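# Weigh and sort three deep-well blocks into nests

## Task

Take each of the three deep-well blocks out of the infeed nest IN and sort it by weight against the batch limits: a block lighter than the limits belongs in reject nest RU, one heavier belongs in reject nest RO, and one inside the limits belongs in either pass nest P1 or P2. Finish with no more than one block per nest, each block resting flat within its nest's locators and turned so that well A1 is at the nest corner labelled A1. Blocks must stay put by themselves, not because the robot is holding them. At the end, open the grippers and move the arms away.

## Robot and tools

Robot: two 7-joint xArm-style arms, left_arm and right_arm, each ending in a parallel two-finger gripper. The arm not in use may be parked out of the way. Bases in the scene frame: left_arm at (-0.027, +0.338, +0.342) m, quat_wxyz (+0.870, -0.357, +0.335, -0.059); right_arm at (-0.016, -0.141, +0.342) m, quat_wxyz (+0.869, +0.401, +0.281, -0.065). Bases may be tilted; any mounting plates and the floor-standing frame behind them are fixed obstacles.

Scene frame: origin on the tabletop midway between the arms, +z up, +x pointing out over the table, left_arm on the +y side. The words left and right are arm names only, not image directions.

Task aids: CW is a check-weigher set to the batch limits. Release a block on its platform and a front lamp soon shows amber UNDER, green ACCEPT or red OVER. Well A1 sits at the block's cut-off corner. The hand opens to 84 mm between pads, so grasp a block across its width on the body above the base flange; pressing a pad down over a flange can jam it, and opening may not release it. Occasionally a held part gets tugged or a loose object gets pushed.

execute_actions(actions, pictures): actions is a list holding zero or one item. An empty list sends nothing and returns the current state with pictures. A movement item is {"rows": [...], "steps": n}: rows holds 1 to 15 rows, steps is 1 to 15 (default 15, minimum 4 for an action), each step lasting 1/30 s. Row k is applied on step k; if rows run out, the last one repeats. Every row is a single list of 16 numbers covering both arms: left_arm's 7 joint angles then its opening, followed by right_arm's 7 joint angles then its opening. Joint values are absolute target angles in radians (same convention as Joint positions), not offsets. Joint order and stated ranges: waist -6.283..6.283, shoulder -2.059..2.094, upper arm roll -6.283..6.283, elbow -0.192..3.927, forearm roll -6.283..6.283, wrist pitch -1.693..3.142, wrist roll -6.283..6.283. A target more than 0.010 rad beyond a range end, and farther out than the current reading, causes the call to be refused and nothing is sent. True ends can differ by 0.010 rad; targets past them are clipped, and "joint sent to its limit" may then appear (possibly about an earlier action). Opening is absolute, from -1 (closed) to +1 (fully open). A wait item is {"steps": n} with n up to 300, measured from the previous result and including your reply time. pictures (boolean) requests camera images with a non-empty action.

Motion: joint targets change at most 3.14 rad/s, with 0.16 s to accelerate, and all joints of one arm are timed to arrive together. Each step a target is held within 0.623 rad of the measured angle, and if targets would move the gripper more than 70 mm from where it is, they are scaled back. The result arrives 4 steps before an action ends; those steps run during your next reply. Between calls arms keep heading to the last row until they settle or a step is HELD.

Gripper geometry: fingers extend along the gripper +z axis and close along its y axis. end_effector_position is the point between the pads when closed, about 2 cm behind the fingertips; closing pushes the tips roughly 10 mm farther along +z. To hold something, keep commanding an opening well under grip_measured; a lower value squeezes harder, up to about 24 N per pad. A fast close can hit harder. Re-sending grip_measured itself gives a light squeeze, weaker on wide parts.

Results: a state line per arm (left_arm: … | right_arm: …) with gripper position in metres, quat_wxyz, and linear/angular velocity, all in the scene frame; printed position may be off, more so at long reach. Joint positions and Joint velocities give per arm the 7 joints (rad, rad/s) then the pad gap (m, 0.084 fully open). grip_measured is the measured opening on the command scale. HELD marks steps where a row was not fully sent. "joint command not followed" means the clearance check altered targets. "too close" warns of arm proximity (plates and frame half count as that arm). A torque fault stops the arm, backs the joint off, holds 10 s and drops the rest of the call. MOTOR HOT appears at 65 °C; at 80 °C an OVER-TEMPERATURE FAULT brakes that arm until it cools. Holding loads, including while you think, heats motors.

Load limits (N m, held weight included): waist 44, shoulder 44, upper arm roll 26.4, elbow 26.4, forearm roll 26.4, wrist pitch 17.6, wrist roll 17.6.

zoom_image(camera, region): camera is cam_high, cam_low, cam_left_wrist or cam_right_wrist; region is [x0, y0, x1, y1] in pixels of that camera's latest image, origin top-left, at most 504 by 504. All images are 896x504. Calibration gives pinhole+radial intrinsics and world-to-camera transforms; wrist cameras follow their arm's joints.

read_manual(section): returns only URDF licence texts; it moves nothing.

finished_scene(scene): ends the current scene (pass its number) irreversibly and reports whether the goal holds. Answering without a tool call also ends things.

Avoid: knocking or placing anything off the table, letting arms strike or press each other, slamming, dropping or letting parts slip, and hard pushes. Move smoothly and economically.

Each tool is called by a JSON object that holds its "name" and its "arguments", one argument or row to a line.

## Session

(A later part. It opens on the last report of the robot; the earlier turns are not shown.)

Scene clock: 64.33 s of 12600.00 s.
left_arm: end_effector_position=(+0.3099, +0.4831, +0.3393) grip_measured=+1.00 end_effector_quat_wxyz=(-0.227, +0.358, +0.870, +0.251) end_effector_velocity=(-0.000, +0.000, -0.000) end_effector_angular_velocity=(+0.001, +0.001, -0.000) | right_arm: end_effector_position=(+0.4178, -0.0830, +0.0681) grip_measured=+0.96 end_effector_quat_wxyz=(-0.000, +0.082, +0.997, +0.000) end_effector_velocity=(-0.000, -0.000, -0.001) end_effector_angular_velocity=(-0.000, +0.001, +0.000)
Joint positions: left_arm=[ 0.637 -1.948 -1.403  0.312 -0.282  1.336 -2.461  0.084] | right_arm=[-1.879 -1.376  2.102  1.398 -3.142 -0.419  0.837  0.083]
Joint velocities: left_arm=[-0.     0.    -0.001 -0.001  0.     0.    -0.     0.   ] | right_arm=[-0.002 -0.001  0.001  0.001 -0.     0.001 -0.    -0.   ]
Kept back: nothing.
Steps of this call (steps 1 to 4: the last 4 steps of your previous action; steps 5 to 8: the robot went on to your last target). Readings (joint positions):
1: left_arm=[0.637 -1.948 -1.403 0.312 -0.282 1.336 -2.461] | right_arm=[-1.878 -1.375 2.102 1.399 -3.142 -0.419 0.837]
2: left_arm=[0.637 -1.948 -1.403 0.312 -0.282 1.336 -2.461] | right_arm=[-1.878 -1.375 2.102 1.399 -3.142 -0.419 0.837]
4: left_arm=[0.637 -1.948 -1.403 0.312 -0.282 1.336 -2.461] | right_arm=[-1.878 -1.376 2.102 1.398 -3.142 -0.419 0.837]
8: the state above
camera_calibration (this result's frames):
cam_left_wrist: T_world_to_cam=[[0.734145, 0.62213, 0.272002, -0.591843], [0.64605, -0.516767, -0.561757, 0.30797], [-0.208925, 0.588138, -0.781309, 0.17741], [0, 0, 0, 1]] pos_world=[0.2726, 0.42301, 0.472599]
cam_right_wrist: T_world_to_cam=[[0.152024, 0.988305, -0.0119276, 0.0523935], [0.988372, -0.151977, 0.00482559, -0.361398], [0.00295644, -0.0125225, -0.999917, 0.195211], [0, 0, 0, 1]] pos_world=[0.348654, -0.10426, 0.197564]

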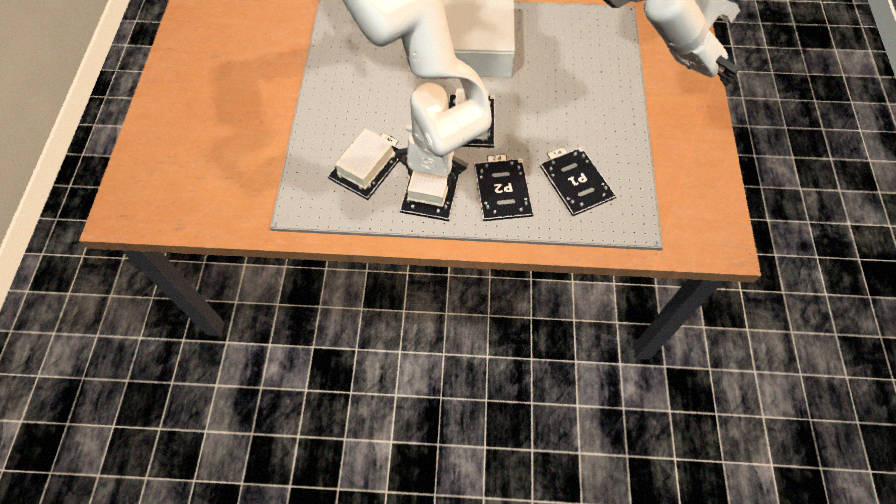

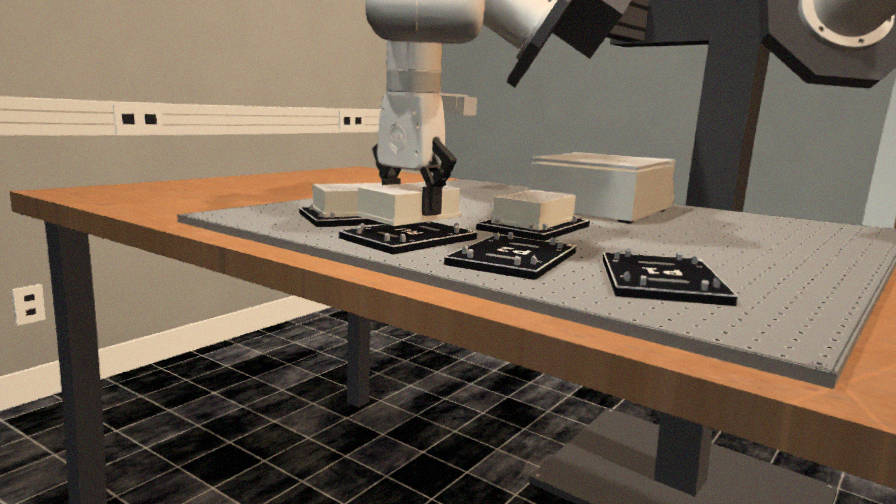

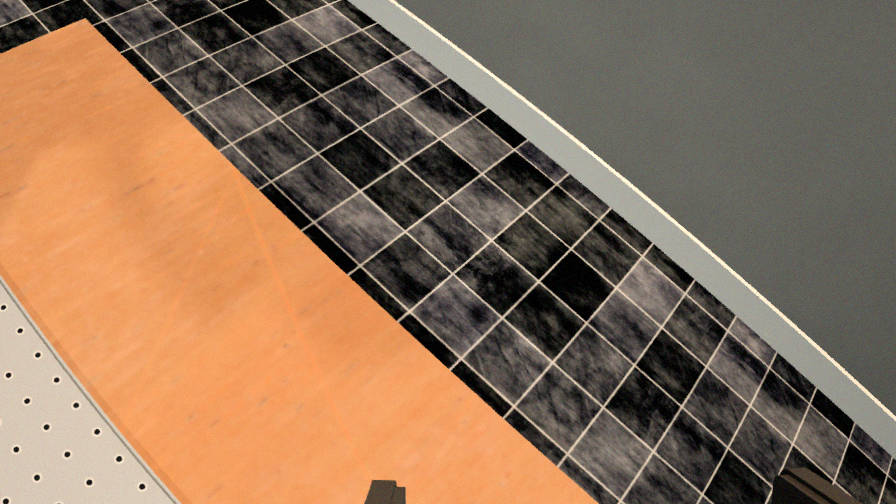

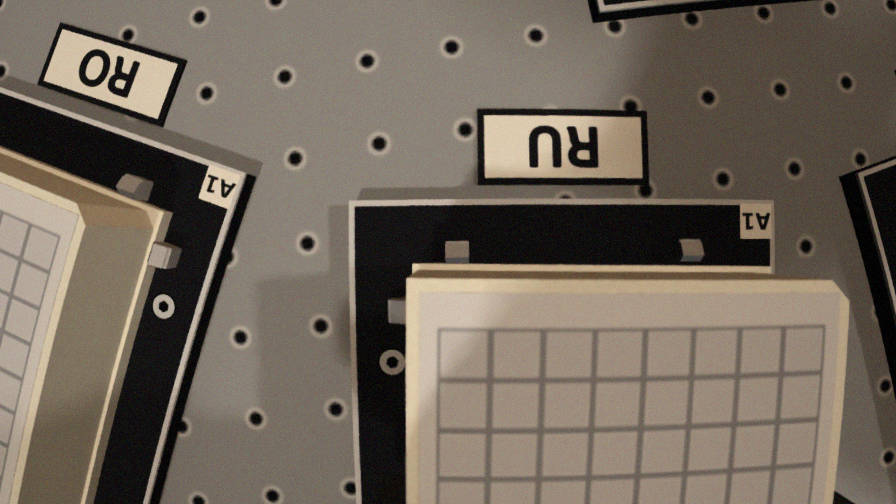

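{"name": "execute_actions", "arguments": {
  "actions": [
    {"rows":[[0.637,-1.948,-1.403,0.312,-0.282,1.336,-2.461,1,-1.8935,-1.3846,2.105,1.4083,-3.1416,-0.4124,0.8375,-1],[0.637,-1.948,-1.403,0.312,-0.282,1.336,-2.461,1,-1.8935,-1.3846,2.105,1.4083,-3.1416,-0.4124,0.8375,-1],[0.637,-1.948,-1.403,0.312,-0.282,1.336,-2.461,1,-1.9082,-1.3932,2.1075,1.4185,-3.1416,-0.4058,0.8375,-1],[0.637,-1.948,-1.403,0.312,-0.282,1.336,-2.461,1,-1.9082,-1.3932,2.1075,1.4185,-3.1416,-0.4058,0.8375,-1],[0.637,-1.948,-1.403,0.312,-0.282,1.336,-2.461,1,-1.9229,-1.4019,2.1101,1.4288,-3.1416,-0.3993,0.8375,-1],[0.637,-1.948,-1.403,0.312,-0.282,1.336,-2.461,1,-1.9229,-1.4019,2.1101,1.4288,-3.1416,-0.3993,0.8375,-1],[0.637,-1.948,-1.403,0.312,-0.282,1.336,-2.461,1,-1.9376,-1.4105,2.1127,1.4391,-3.1416,-0.3927,0.8375,-1]],"steps":15}
  ]
}}

{"name": "execute_actions", "arguments": {
  "actions": [
    {"rows":[[0.637,-1.948,-1.403,0.312,-0.282,1.336,-2.461,1,-1.9376,-1.4105,2.1127,1.4391,-3.1416,-0.3927,0.8375,1]],"steps":15}
  ],
  "pictures": true
}}

{"name": "execute_actions", "arguments": {
  "actions": [
    {"rows":[[0.637,-1.948,-1.403,0.312,-0.282,1.336,-2.461,1,-1.9082,-1.3932,2.1075,1.4185,-3.1416,-0.4058,0.8375,1],[0.637,-1.948,-1.403,0.312,-0.282,1.336,-2.461,1,-1.9082,-1.3932,2.1075,1.4185,-3.1416,-0.4058,0.8375,1],[0.637,-1.948,-1.403,0.312,-0.282,1.336,-2.461,1,-1.8788,-1.376,2.1024,1.398,-3.1416,-0.419,0.8375,1],[0.637,-1.948,-1.403,0.312,-0.282,1.336,-2.461,1,-1.8788,-1.376,2.1024,1.398,-3.1416,-0.419,0.8375,1],[0.637,-1.948,-1.403,0.312,-0.282,1.336,-2.461,1,-1.8037,-1.3288,2.0829,1.3517,-3.1416,-0.4597,0.8375,1]],"steps":15}
  ],
  "pictures": true
}}

Scene clock: 65.93 s of 12600.00 s.
left_arm: end_effector_position=(+0.3099, +0.4831, +0.3393) grip_measured=+1.00 end_effector_quat_wxyz=(-0.227, +0.358, +0.870, +0.251) end_effector_velocity=(-0.000, +0.001, -0.000) end_effector_angular_velocity=(+0.002, +0.000, +0.001) | right_arm: end_effector_position=(+0.4181, -0.0835, +0.0449) grip_measured=+0.97 end_effector_quat_wxyz=(-0.000, +0.081, +0.997, -0.001) end_effector_velocity=(+0.001, -0.000, -0.001) end_effector_angular_velocity=(-0.001, +0.007, -0.019)
Joint positions: left_arm=[ 0.637 -1.948 -1.403  0.312 -0.282  1.336 -2.461  0.084] | right_arm=[-1.936 -1.409  2.112  1.438 -3.142 -0.395  0.837  0.083]
Joint velocities: left_arm=[ 0.    -0.002 -0.001 -0.001 -0.     0.    -0.    -0.   ] | right_arm=[-0.009  0.    -0.     0.011  0.006 -0.01   0.008  0.   ]
Steps of this call (steps 1 to 15: the robot went on to your last target; steps 16 to 37: nothing new was sent; steps 38 to 48: the first 11 steps of this action). Readings (joint positions):
38: left_arm=[0.637 -1.948 -1.403 0.312 -0.282 1.336 -2.461] | right_arm=[-1.879 -1.376 2.103 1.399 -3.142 -0.419 0.837]
39: left_arm=[0.637 -1.948 -1.403 0.312 -0.282 1.336 -2.461] | right_arm=[-1.883 -1.379 2.103 1.402 -3.142 -0.417 0.837]
41: left_arm=[0.637 -1.948 -1.403 0.312 -0.282 1.336 -2.461] | right_arm=[-1.896 -1.386 2.106 1.412 -3.142 -0.411 0.838]
45: left_arm=[0.637 -1.948 -1.403 0.312 -0.282 1.336 -2.461] | right_arm=[-1.926 -1.404 2.110 1.431 -3.142 -0.399 0.837]
48: the state above

Scene clock: 66.43 s of 12600.00 s.
left_arm: end_effector_position=(+0.3099, +0.4831, +0.3393) grip_measured=+1.00 end_effector_quat_wxyz=(-0.227, +0.358, +0.870, +0.251) end_effector_velocity=(+0.001, +0.000, +0.000) end_effector_angular_velocity=(+0.001, -0.003, -0.001) | right_arm: end_effector_position=(+0.4173, -0.0829, +0.0434) grip_measured=+1.00 end_effector_quat_wxyz=(-0.001, +0.082, +0.997, +0.000) end_effector_velocity=(+0.002, -0.000, +0.004) end_effector_angular_velocity=(-0.002, -0.001, +0.004)
Joint positions: left_arm=[ 0.637 -1.948 -1.403  0.312 -0.282  1.336 -2.461  0.084] | right_arm=[-1.939 -1.411  2.113  1.439 -3.141 -0.392  0.838  0.084]
Joint velocities: left_arm=[ 0.    -0.002 -0.001 -0.    -0.    -0.002  0.    -0.   ] | right_arm=[ 0.007  0.004 -0.003  0.    -0.003 -0.009 -0.002  0.   ]
Steps of this call (steps 1 to 4: the last 4 steps of your previous action; steps 5 to 15: the first 11 steps of this action). Readings (joint positions):
5: left_arm=[0.637 -1.948 -1.403 0.312 -0.282 1.336 -2.461] | right_arm=[-1.936 -1.410 2.112 1.439 -3.142 -0.395 0.837]
6: left_arm=[0.637 -1.948 -1.403 0.312 -0.282 1.336 -2.461] | right_arm=[-1.936 -1.410 2.112 1.439 -3.142 -0.394 0.837]
8: left_arm=[0.637 -1.948 -1.403 0.312 -0.282 1.336 -2.461] | right_arm=[-1.937 -1.410 2.112 1.439 -3.142 -0.393 0.838]
12: left_arm=[0.637 -1.948 -1.403 0.312 -0.282 1.336 -2.461] | right_arm=[-1.939 -1.412 2.114 1.439 -3.141 -0.391 0.838]
15: the state above
camera_calibration (this result's frames):
cam_left_wrist: T_world_to_cam=[[0.734145, 0.62213, 0.272001, -0.591842], [0.64605, -0.516767, -0.561757, 0.30797], [-0.208925, 0.588138, -0.781309, 0.17741], [0, 0, 0, 1]] pos_world=[0.2726, 0.42301, 0.472599]
cam_right_wrist: T_world_to_cam=[[0.152613, 0.988218, -0.0116253, 0.051795], [0.988283, -0.152572, 0.0043669, -0.360809], [0.00254175, -0.0121555, -0.999923, 0.170712], [0, 0, 0, 1]] pos_world=[0.348243, -0.104159, 0.172877]

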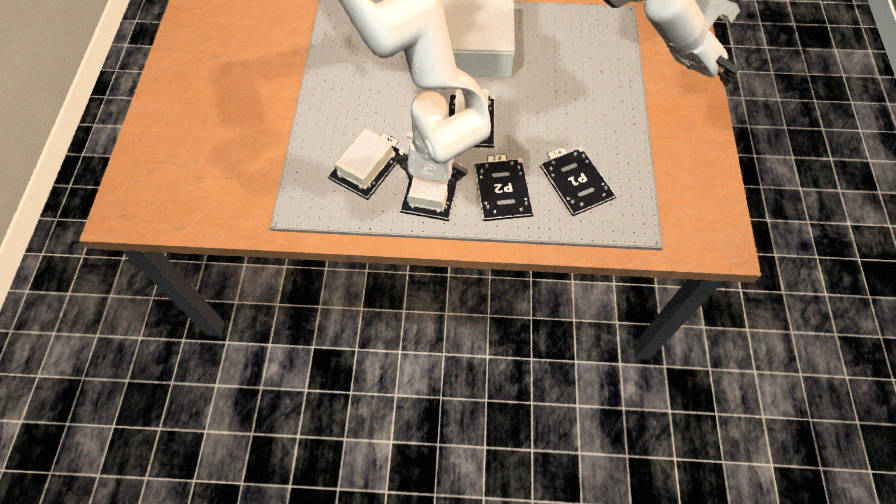

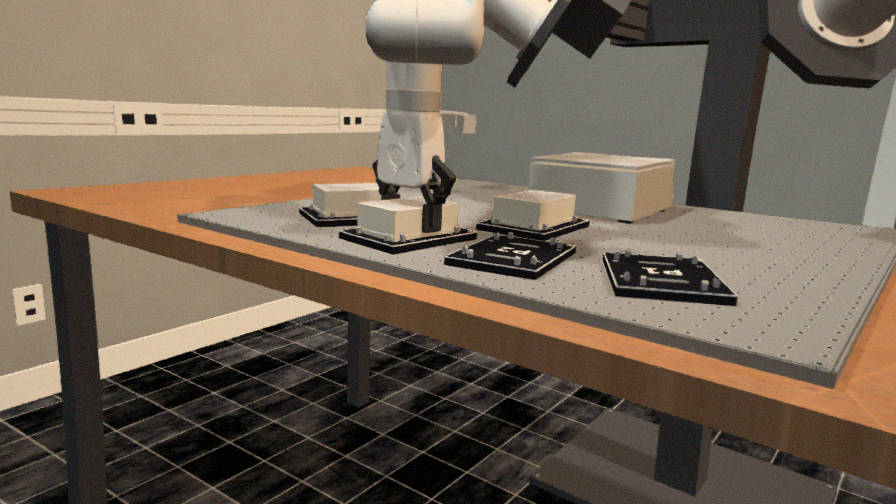

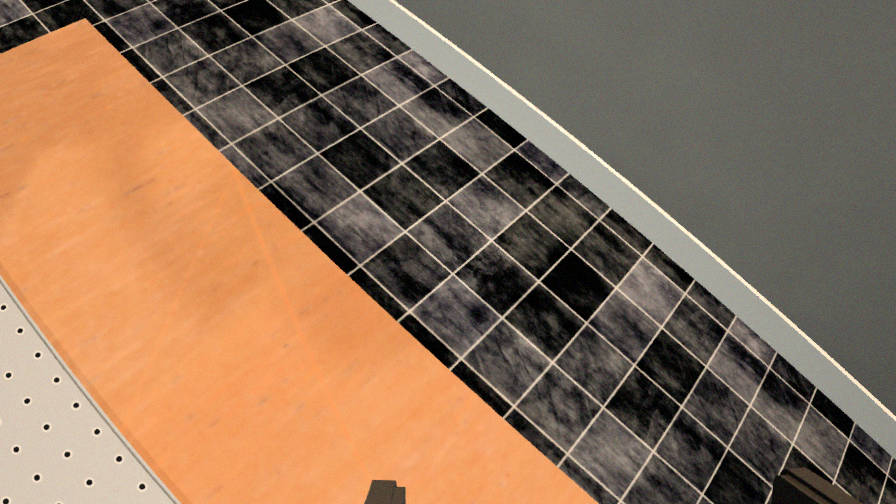

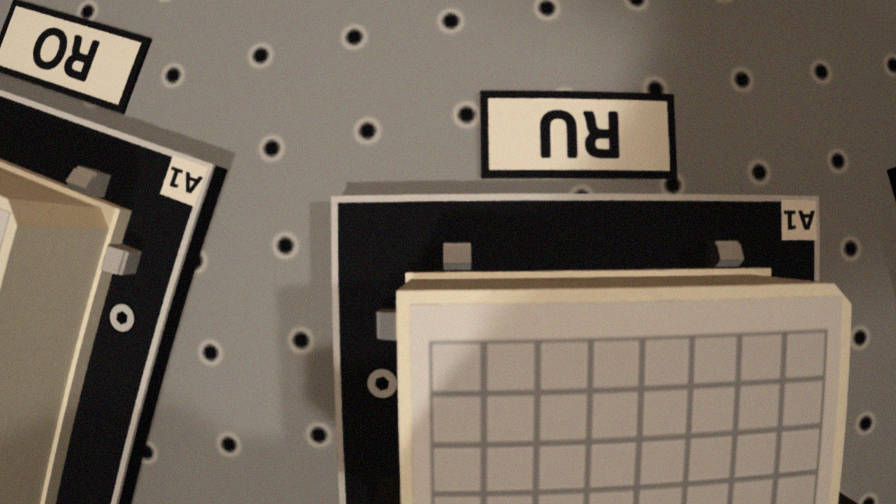

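Scene clock: 66.93 s of 12600.00 s.
left_arm: end_effector_position=(+0.3099, +0.4831, +0.3393) grip_measured=+1.00 end_effector_quat_wxyz=(-0.227, +0.358, +0.870, +0.251) end_effector_velocity=(+0.000, -0.000, -0.000) end_effector_angular_velocity=(-0.001, -0.000, +0.000) | right_arm: end_effector_position=(+0.4221, -0.0820, +0.1023) grip_measured=+1.00 end_effector_quat_wxyz=(+0.003, +0.084, +0.996, +0.004) end_effector_velocity=(-0.036, -0.028, -0.017) end_effector_angular_velocity=(-0.064, +0.079, +0.003)
Joint positions: left_arm=[ 0.637 -1.948 -1.403  0.312 -0.282  1.336 -2.461  0.084] | right_arm=[-1.8   -1.327  2.083  1.356 -3.142 -0.459  0.838  0.084]
Joint velocities: left_arm=[ 0.     0.001  0.001 -0.     0.    -0.     0.     0.   ] | right_arm=[-0.017 -0.012  0.004 -0.065  0.001 -0.017 -0.002 -0.   ]
Steps of this call (steps 1 to 4: the last 4 steps of your previous action; steps 5 to 15: the first 11 steps of this action). Readings (joint positions):
5: left_arm=[0.637 -1.948 -1.403 0.312 -0.282 1.336 -2.461] | right_arm=[-1.937 -1.410 2.113 1.438 -3.141 -0.393 0.838]
6: left_arm=[0.637 -1.948 -1.403 0.312 -0.282 1.336 -2.461] | right_arm=[-1.931 -1.407 2.112 1.432 -3.141 -0.396 0.838]
8: left_arm=[0.637 -1.948 -1.403 0.312 -0.282 1.336 -2.461] | right_arm=[-1.906 -1.392 2.107 1.414 -3.141 -0.407 0.838]
12: left_arm=[0.637 -1.948 -1.403 0.312 -0.282 1.336 -2.461] | right_arm=[-1.821 -1.340 2.088 1.363 -3.142 -0.450 0.838]
15: the state above
camera_calibration (this result's frames):
cam_left_wrist: T_world_to_cam=[[0.734145, 0.62213, 0.272002, -0.591842], [0.64605, -0.516767, -0.561757, 0.30797], [-0.208925, 0.588138, -0.781309, 0.17741], [0, 0, 0, 1]] pos_world=[0.2726, 0.42301, 0.472599]
cam_right_wrist: T_world_to_cam=[[0.157126, 0.987568, -0.00464509, 0.0482079], [0.98753, -0.15707, 0.0106638, -0.366274], [0.00980166, -0.00626273, -0.999932, 0.226983], [0, 0, 0, 1]] pos_world=[0.351907, -0.103718, 0.231097]

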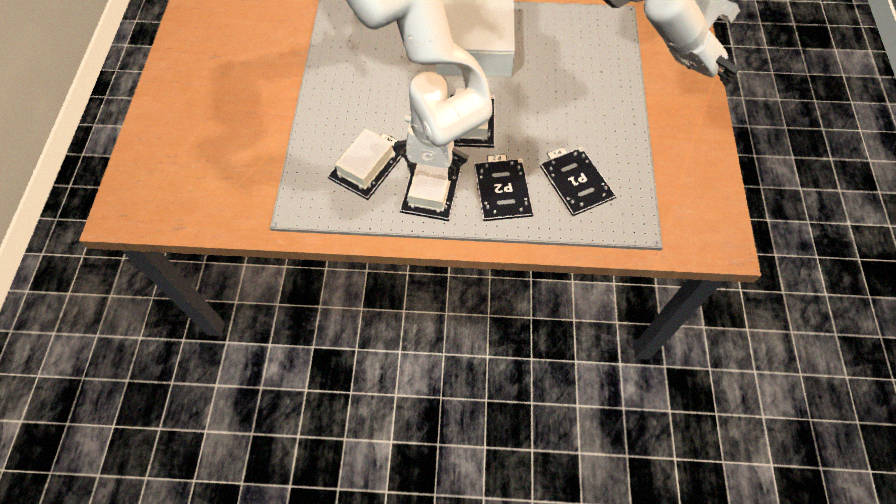

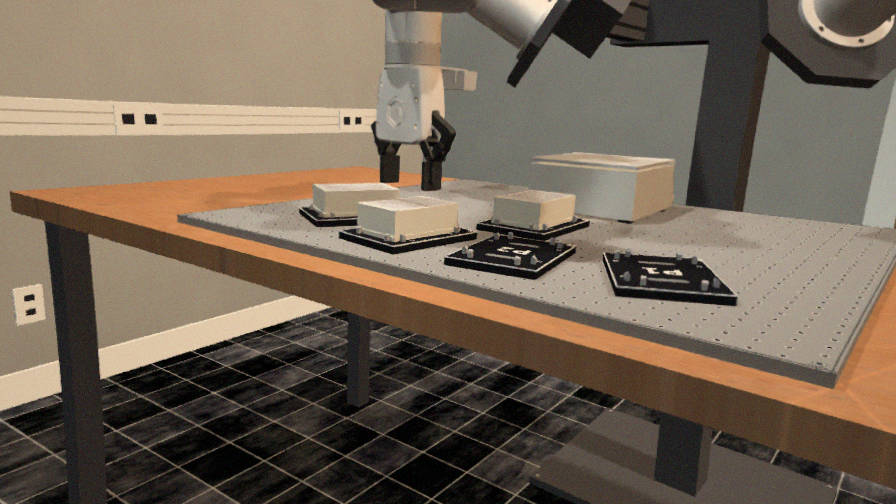

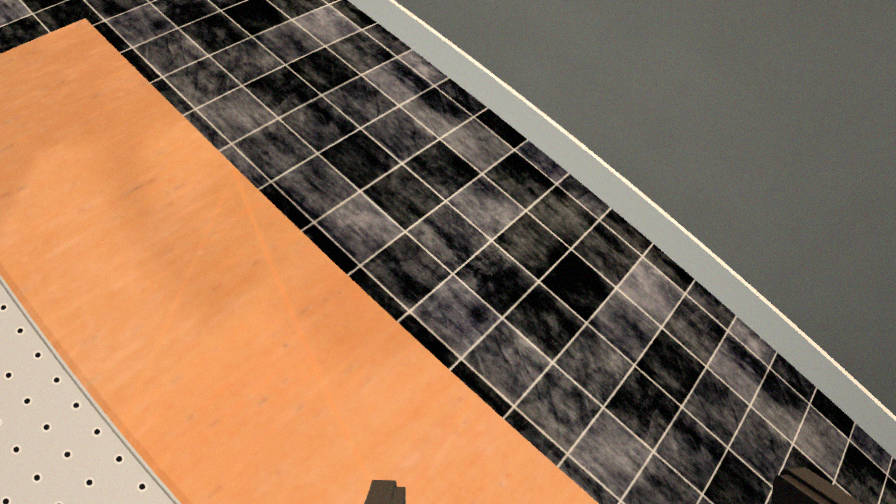

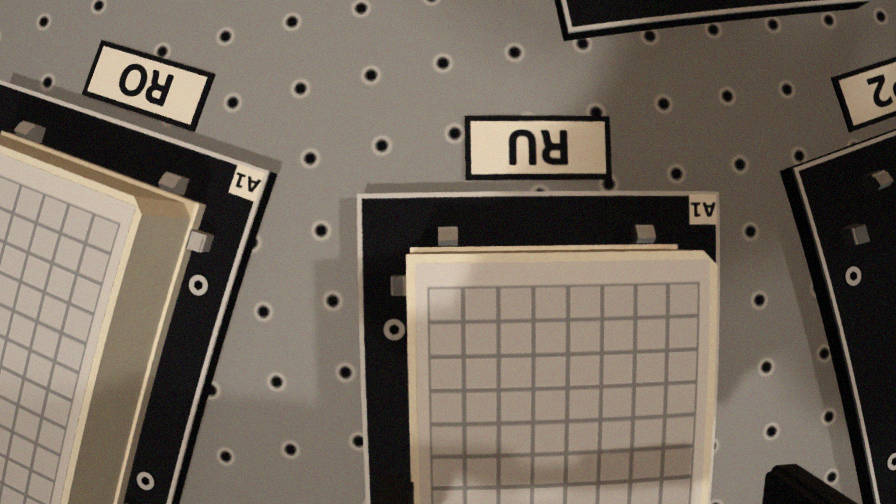

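{"name": "execute_actions", "arguments": {
  "actions": [
    {"rows":[[0.637,-1.948,-1.403,0.312,-0.282,1.336,-2.461,1,-1.407,-1.567,2.454,1.104,-3.1416,-0.369,1.259,1]],"steps":15}
  ]
}}

{"name": "execute_actions", "arguments": {
  "actions": [
    {"steps":12}
  ]
}}

{"name": "execute_actions", "arguments": {
  "actions": [
    {"rows":[[0.637,-1.948,-1.403,0.312,-0.282,1.336,-2.461,1,-1.4662,-1.6396,2.4517,1.144,-3.1416,-0.3151,1.259,1]],"steps":15}
  ],
  "pictures": true
}}

Scene clock: 67.67 s of 12600.00 s.
left_arm: end_effector_position=(+0.3099, +0.4831, +0.3393) grip_measured=+1.00 end_effector_quat_wxyz=(-0.227, +0.358, +0.870, +0.251) end_effector_velocity=(-0.000, -0.000, +0.000) end_effector_angular_velocity=(-0.001, +0.001, +0.001) | right_arm: end_effector_position=(+0.2661, +0.0039, +0.1217) grip_measured=+1.00 end_effector_quat_wxyz=(-0.006, +0.019, +1.000, +0.014) end_effector_velocity=(-0.563, +0.095, +0.022) end_effector_angular_velocity=(-0.126, -0.039, +0.479)
Joint positions: left_arm=[ 0.637 -1.948 -1.403  0.312 -0.282  1.336 -2.461  0.084] | right_arm=[-1.523 -1.497  2.347  1.179 -3.141 -0.396  1.134  0.084]
Joint velocities: left_arm=[ 0.     0.     0.001  0.    -0.     0.001 -0.    -0.   ] | right_arm=[ 1.022 -0.612  0.962 -0.632  0.002  0.228  1.067 -0.   ]
Steps of this call (steps 1 to 4: the last 4 steps of your previous action; steps 5 to 11: the robot went on to your last target; steps 12 to 22: the first 11 steps of this action). Readings (joint positions):
12: left_arm=[0.637 -1.948 -1.403 0.312 -0.282 1.336 -2.461] | right_arm=[-1.803 -1.329 2.083 1.351 -3.142 -0.459 0.839]
13: left_arm=[0.637 -1.948 -1.403 0.312 -0.282 1.336 -2.461] | right_arm=[-1.796 -1.333 2.087 1.346 -3.142 -0.457 0.850]
15: left_arm=[0.637 -1.948 -1.403 0.312 -0.282 1.336 -2.461] | right_arm=[-1.746 -1.363 2.129 1.311 -3.144 -0.444 0.908]
19: left_arm=[0.637 -1.948 -1.403 0.312 -0.282 1.336 -2.461] | right_arm=[-1.622 -1.437 2.254 1.240 -3.142 -0.418 1.032]
22: the state above

Scene clock: 68.07 s of 12600.00 s.
left_arm: end_effector_position=(+0.3099, +0.4831, +0.3393) grip_measured=+1.00 end_effector_quat_wxyz=(-0.227, +0.358, +0.870, +0.251) end_effector_velocity=(-0.000, -0.000, -0.000) end_effector_angular_velocity=(-0.001, +0.002, -0.001) | right_arm: end_effector_position=(+0.2076, +0.0023, +0.1205) grip_measured=+1.00 end_effector_quat_wxyz=(+0.000, -0.003, +1.000, +0.000) end_effector_velocity=(-0.017, +0.004, -0.000) end_effector_angular_velocity=(+0.002, +0.016, +0.028)
Joint positions: left_arm=[ 0.637 -1.948 -1.403  0.312 -0.282  1.336 -2.461  0.084] | right_arm=[-1.409 -1.566  2.45   1.105 -3.142 -0.369  1.259  0.084]
Joint velocities: left_arm=[-0.     0.002 -0.    -0.    -0.    -0.     0.     0.   ] | right_arm=[ 0.008 -0.007  0.034 -0.003  0.004  0.     0.001  0.   ]
Kept back: nothing.
Steps of this call (steps 1 to 4: the last 4 steps of your previous action; steps 5 to 12: the robot went on to your last target). Readings (joint positions):
1: left_arm=[0.637 -1.948 -1.403 0.312 -0.282 1.336 -2.461] | right_arm=[-1.489 -1.517 2.379 1.158 -3.141 -0.388 1.170]
2: left_arm=[0.637 -1.948 -1.403 0.312 -0.282 1.336 -2.461] | right_arm=[-1.456 -1.537 2.410 1.137 -3.141 -0.381 1.204]
4: left_arm=[0.637 -1.948 -1.403 0.312 -0.282 1.336 -2.461] | right_arm=[-1.414 -1.564 2.455 1.109 -3.140 -0.372 1.246]
8: left_arm=[0.637 -1.948 -1.403 0.312 -0.282 1.336 -2.461] | right_arm=[-1.409 -1.566 2.449 1.104 -3.142 -0.369 1.258]
12: the state above

Scene clock: 68.43 s of 12600.00 s.
left_arm: end_effector_position=(+0.3099, +0.4831, +0.3393) grip_measured=+1.00 end_effector_quat_wxyz=(-0.227, +0.358, +0.870, +0.251) end_effector_velocity=(-0.000, -0.000, -0.000) end_effector_angular_velocity=(-0.001, +0.001, -0.000) | right_arm: end_effector_position=(+0.2062, +0.0034, +0.0879) grip_measured=+1.00 end_effector_quat_wxyz=(+0.000, -0.005, +1.000, +0.001) end_effector_velocity=(+0.005, +0.012, +0.008) end_effector_angular_velocity=(+0.026, -0.011, -0.001)
Joint positions: left_arm=[ 0.637 -1.948 -1.403  0.312 -0.282  1.336 -2.461  0.084] | right_arm=[-1.466 -1.639  2.451  1.145 -3.142 -0.315  1.259  0.084]
Joint velocities: left_arm=[-0.     0.001 -0.     0.    -0.     0.    -0.     0.   ] | right_arm=[ 0.013  0.013 -0.002  0.01  -0.001  0.     0.001 -0.   ]
Steps of this call (steps 1 to 11: the first 11 steps of this action). Readings (joint positions):
1: left_arm=[0.637 -1.948 -1.403 0.312 -0.282 1.336 -2.461] | right_arm=[-1.409 -1.567 2.451 1.105 -3.142 -0.368 1.259]
2: left_arm=[0.637 -1.948 -1.403 0.312 -0.282 1.336 -2.461] | right_arm=[-1.415 -1.574 2.451 1.112 -3.142 -0.361 1.259]
4: left_arm=[0.637 -1.948 -1.403 0.312 -0.282 1.336 -2.461] | right_arm=[-1.449 -1.617 2.451 1.137 -3.142 -0.329 1.259]
8: left_arm=[0.637 -1.948 -1.403 0.312 -0.282 1.336 -2.461] | right_arm=[-1.469 -1.642 2.452 1.141 -3.142 -0.316 1.259]
11: the state above
camera_calibration (this result's frames):
cam_left_wrist: T_world_to_cam=[[0.734145, 0.62213, 0.272001, -0.591842], [0.64605, -0.516767, -0.561757, 0.30797], [-0.208925, 0.588138, -0.781309, 0.17741], [0, 0, 0, 1]] pos_world=[0.2726, 0.42301, 0.472599]
cam_right_wrist: T_world_to_cam=[[-0.0208631, 0.999731, -0.0100912, 0.0348597], [0.999763, 0.0209237, 0.00593246, -0.142291], [0.00614201, -0.00996503, -0.999931, 0.216061], [0, 0, 0, 1]] pos_world=[0.141657, -0.02972, 0.217242]

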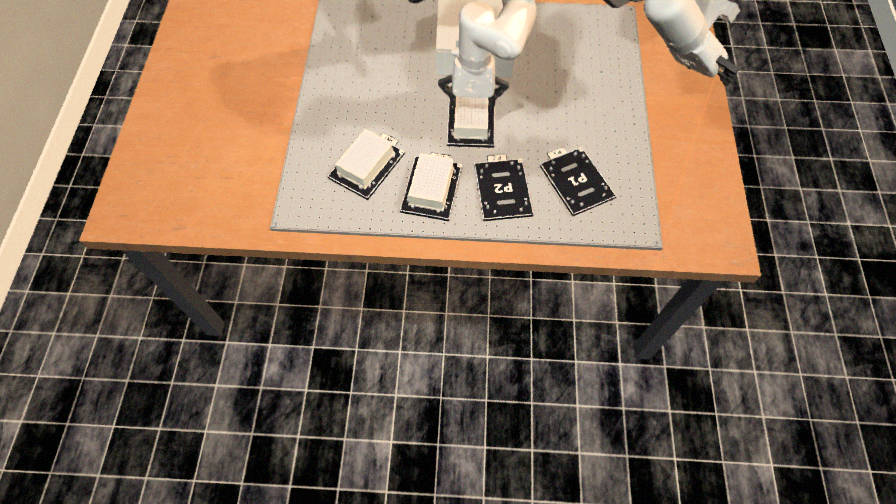

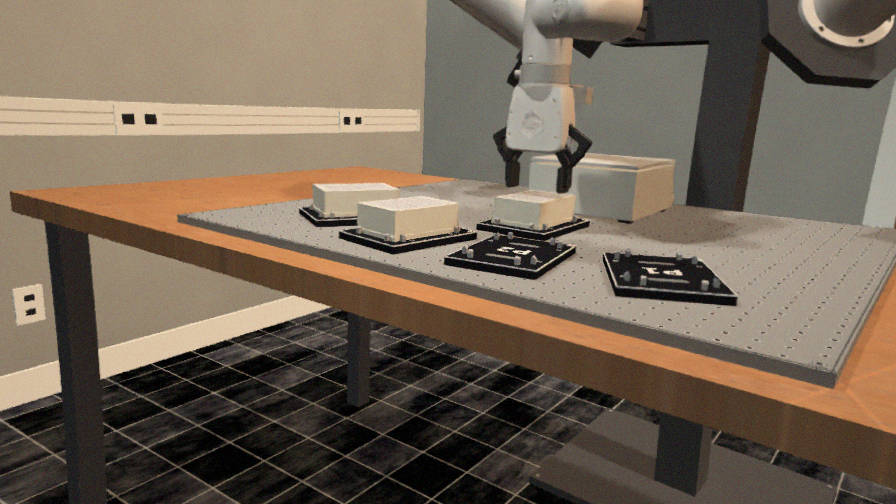

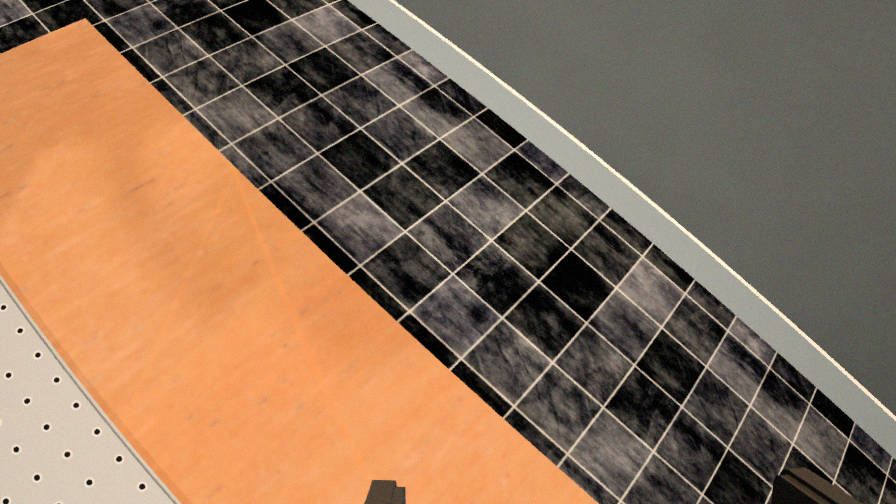

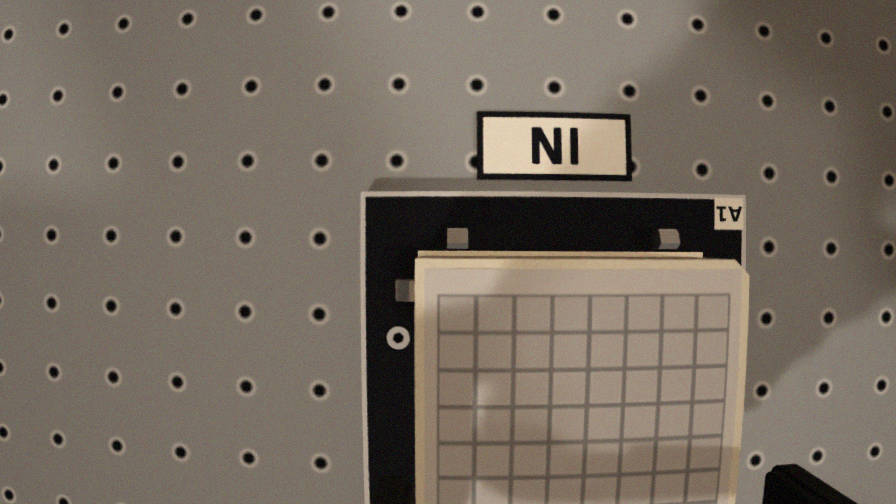

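{"name": "execute_actions", "arguments": {
  "actions": [
    {"rows":[[0.637,-1.948,-1.403,0.312,-0.282,1.336,-2.461,1,-1.486,-1.6642,2.45,1.16,-3.1416,-0.2998,1.259,1],[0.637,-1.948,-1.403,0.312,-0.282,1.336,-2.461,1,-1.486,-1.6642,2.45,1.16,-3.1416,-0.2998,1.259,1],[0.637,-1.948,-1.403,0.312,-0.282,1.336,-2.461,1,-1.506,-1.6886,2.4478,1.1765,-3.1416,-0.285,1.259,1],[0.637,-1.948,-1.403,0.312,-0.282,1.336,-2.461,1,-1.506,-1.6886,2.4478,1.1765,-3.1416,-0.285,1.259,1],[0.637,-1.948,-1.403,0.312,-0.282,1.336,-2.461,1,-1.5265,-1.7129,2.445,1.1937,-3.1416,-0.2705,1.259,1],[0.637,-1.948,-1.403,0.312,-0.282,1.336,-2.461,1,-1.5265,-1.7129,2.445,1.1937,-3.1416,-0.2705,1.259,1],[0.637,-1.948,-1.403,0.312,-0.282,1.336,-2.461,1,-1.5471,-1.7369,2.4418,1.2114,-3.1416,-0.2564,1.259,1]],"steps":15}
  ],
  "pictures": true
}}

Scene clock: 69.17 s of 12600.00 s.
left_arm: end_effector_position=(+0.3099, +0.4831, +0.3393) grip_measured=+1.00 end_effector_quat_wxyz=(-0.227, +0.358, +0.870, +0.251) end_effector_velocity=(+0.000, +0.000, +0.000) end_effector_angular_velocity=(+0.002, -0.002, -0.001) | right_arm: end_effector_position=(+0.2049, +0.0019, +0.0441) grip_measured=+1.00 end_effector_quat_wxyz=(-0.001, -0.005, +1.000, -0.001) end_effector_velocity=(+0.002, +0.003, -0.014) end_effector_angular_velocity=(+0.003, -0.003, +0.000)
Joint positions: left_arm=[ 0.637 -1.948 -1.403  0.312 -0.282  1.336 -2.461  0.084] | right_arm=[-1.548 -1.738  2.443  1.21  -3.141 -0.256  1.259  0.084]
Joint velocities: left_arm=[ 0.    -0.002 -0.002 -0.     0.    -0.002 -0.     0.   ] | right_arm=[-0.028 -0.034 -0.007  0.033 -0.001  0.015  0.     0.   ]
Steps of this call (steps 1 to 4: the last 4 steps of your previous action; steps 5 to 11: the robot went on to your last target; steps 12 to 22: the first 11 steps of this action). Readings (joint positions):
12: left_arm=[0.637 -1.948 -1.403 0.312 -0.282 1.336 -2.461] | right_arm=[-1.467 -1.640 2.452 1.145 -3.142 -0.314 1.259]
13: left_arm=[0.637 -1.948 -1.403 0.312 -0.282 1.336 -2.461] | right_arm=[-1.471 -1.646 2.451 1.150 -3.142 -0.310 1.259]
15: left_arm=[0.637 -1.948 -1.403 0.312 -0.282 1.336 -2.461] | right_arm=[-1.488 -1.667 2.449 1.164 -3.142 -0.297 1.259]
19: left_arm=[0.637 -1.948 -1.403 0.312 -0.282 1.336 -2.461] | right_arm=[-1.530 -1.717 2.444 1.196 -3.142 -0.268 1.259]
22: the state above
camera_calibration (this result's frames):
cam_left_wrist: T_world_to_cam=[[0.734145, 0.62213, 0.272001, -0.591842], [0.64605, -0.516767, -0.561757, 0.30797], [-0.208924, 0.588138, -0.781309, 0.17741], [0, 0, 0, 1]] pos_world=[0.2726, 0.42301, 0.472599]
cam_right_wrist: T_world_to_cam=[[-0.0220487, 0.999671, -0.01311, 0.0362651], [0.999747, 0.0221054, 0.00419148, -0.140599], [0.00447991, -0.0130143, -0.999905, 0.172594], [0, 0, 0, 1]] pos_world=[0.14059, -0.030899, 0.173642]

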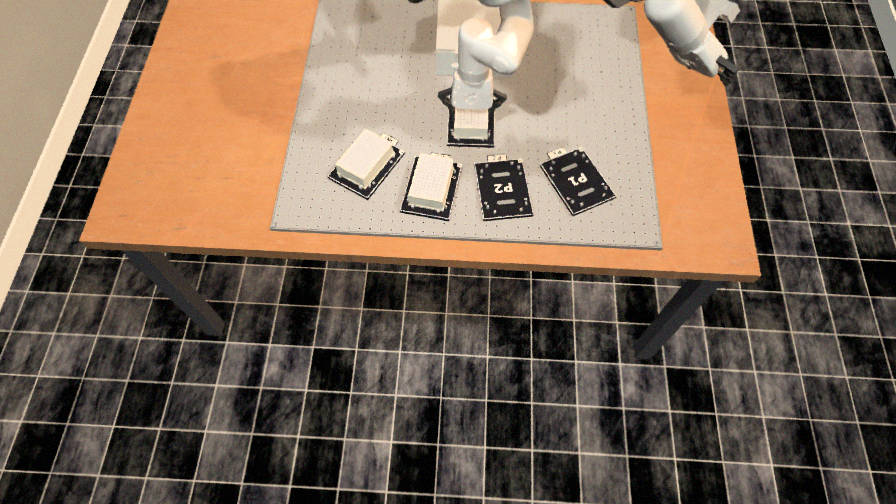

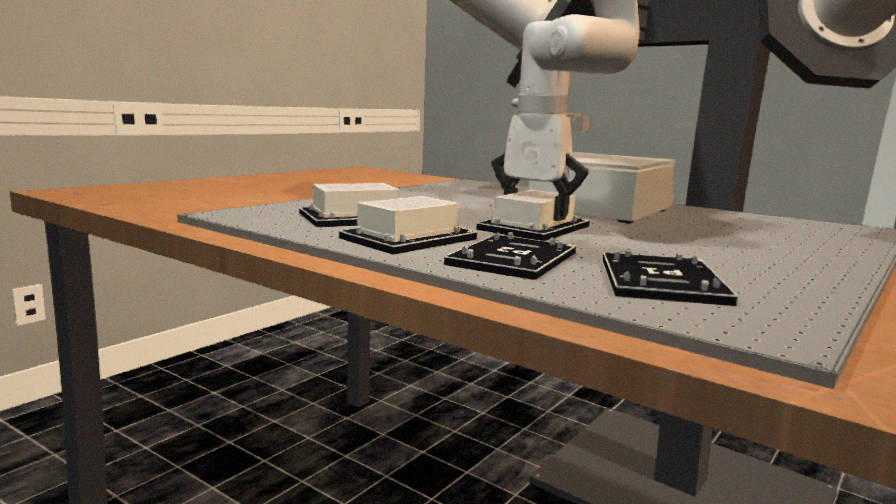

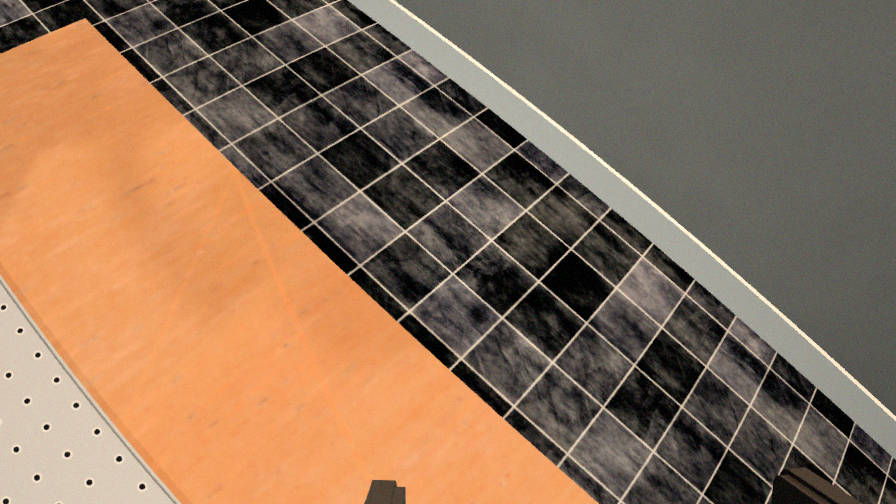

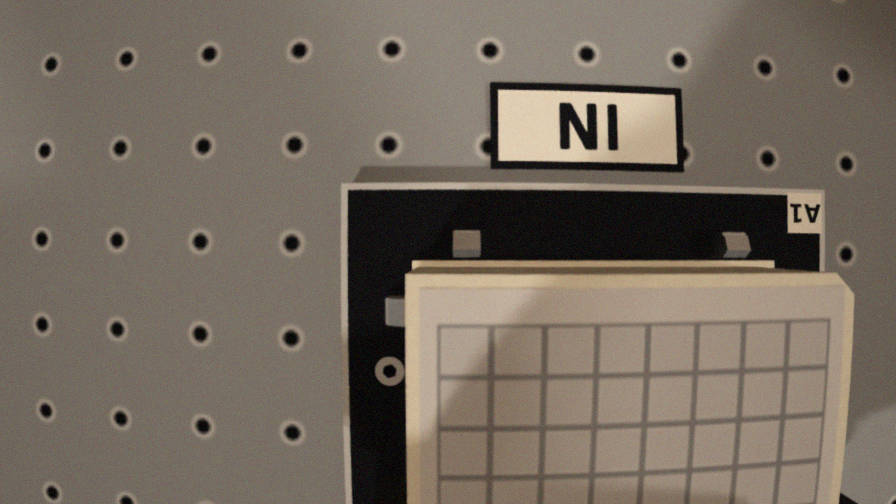

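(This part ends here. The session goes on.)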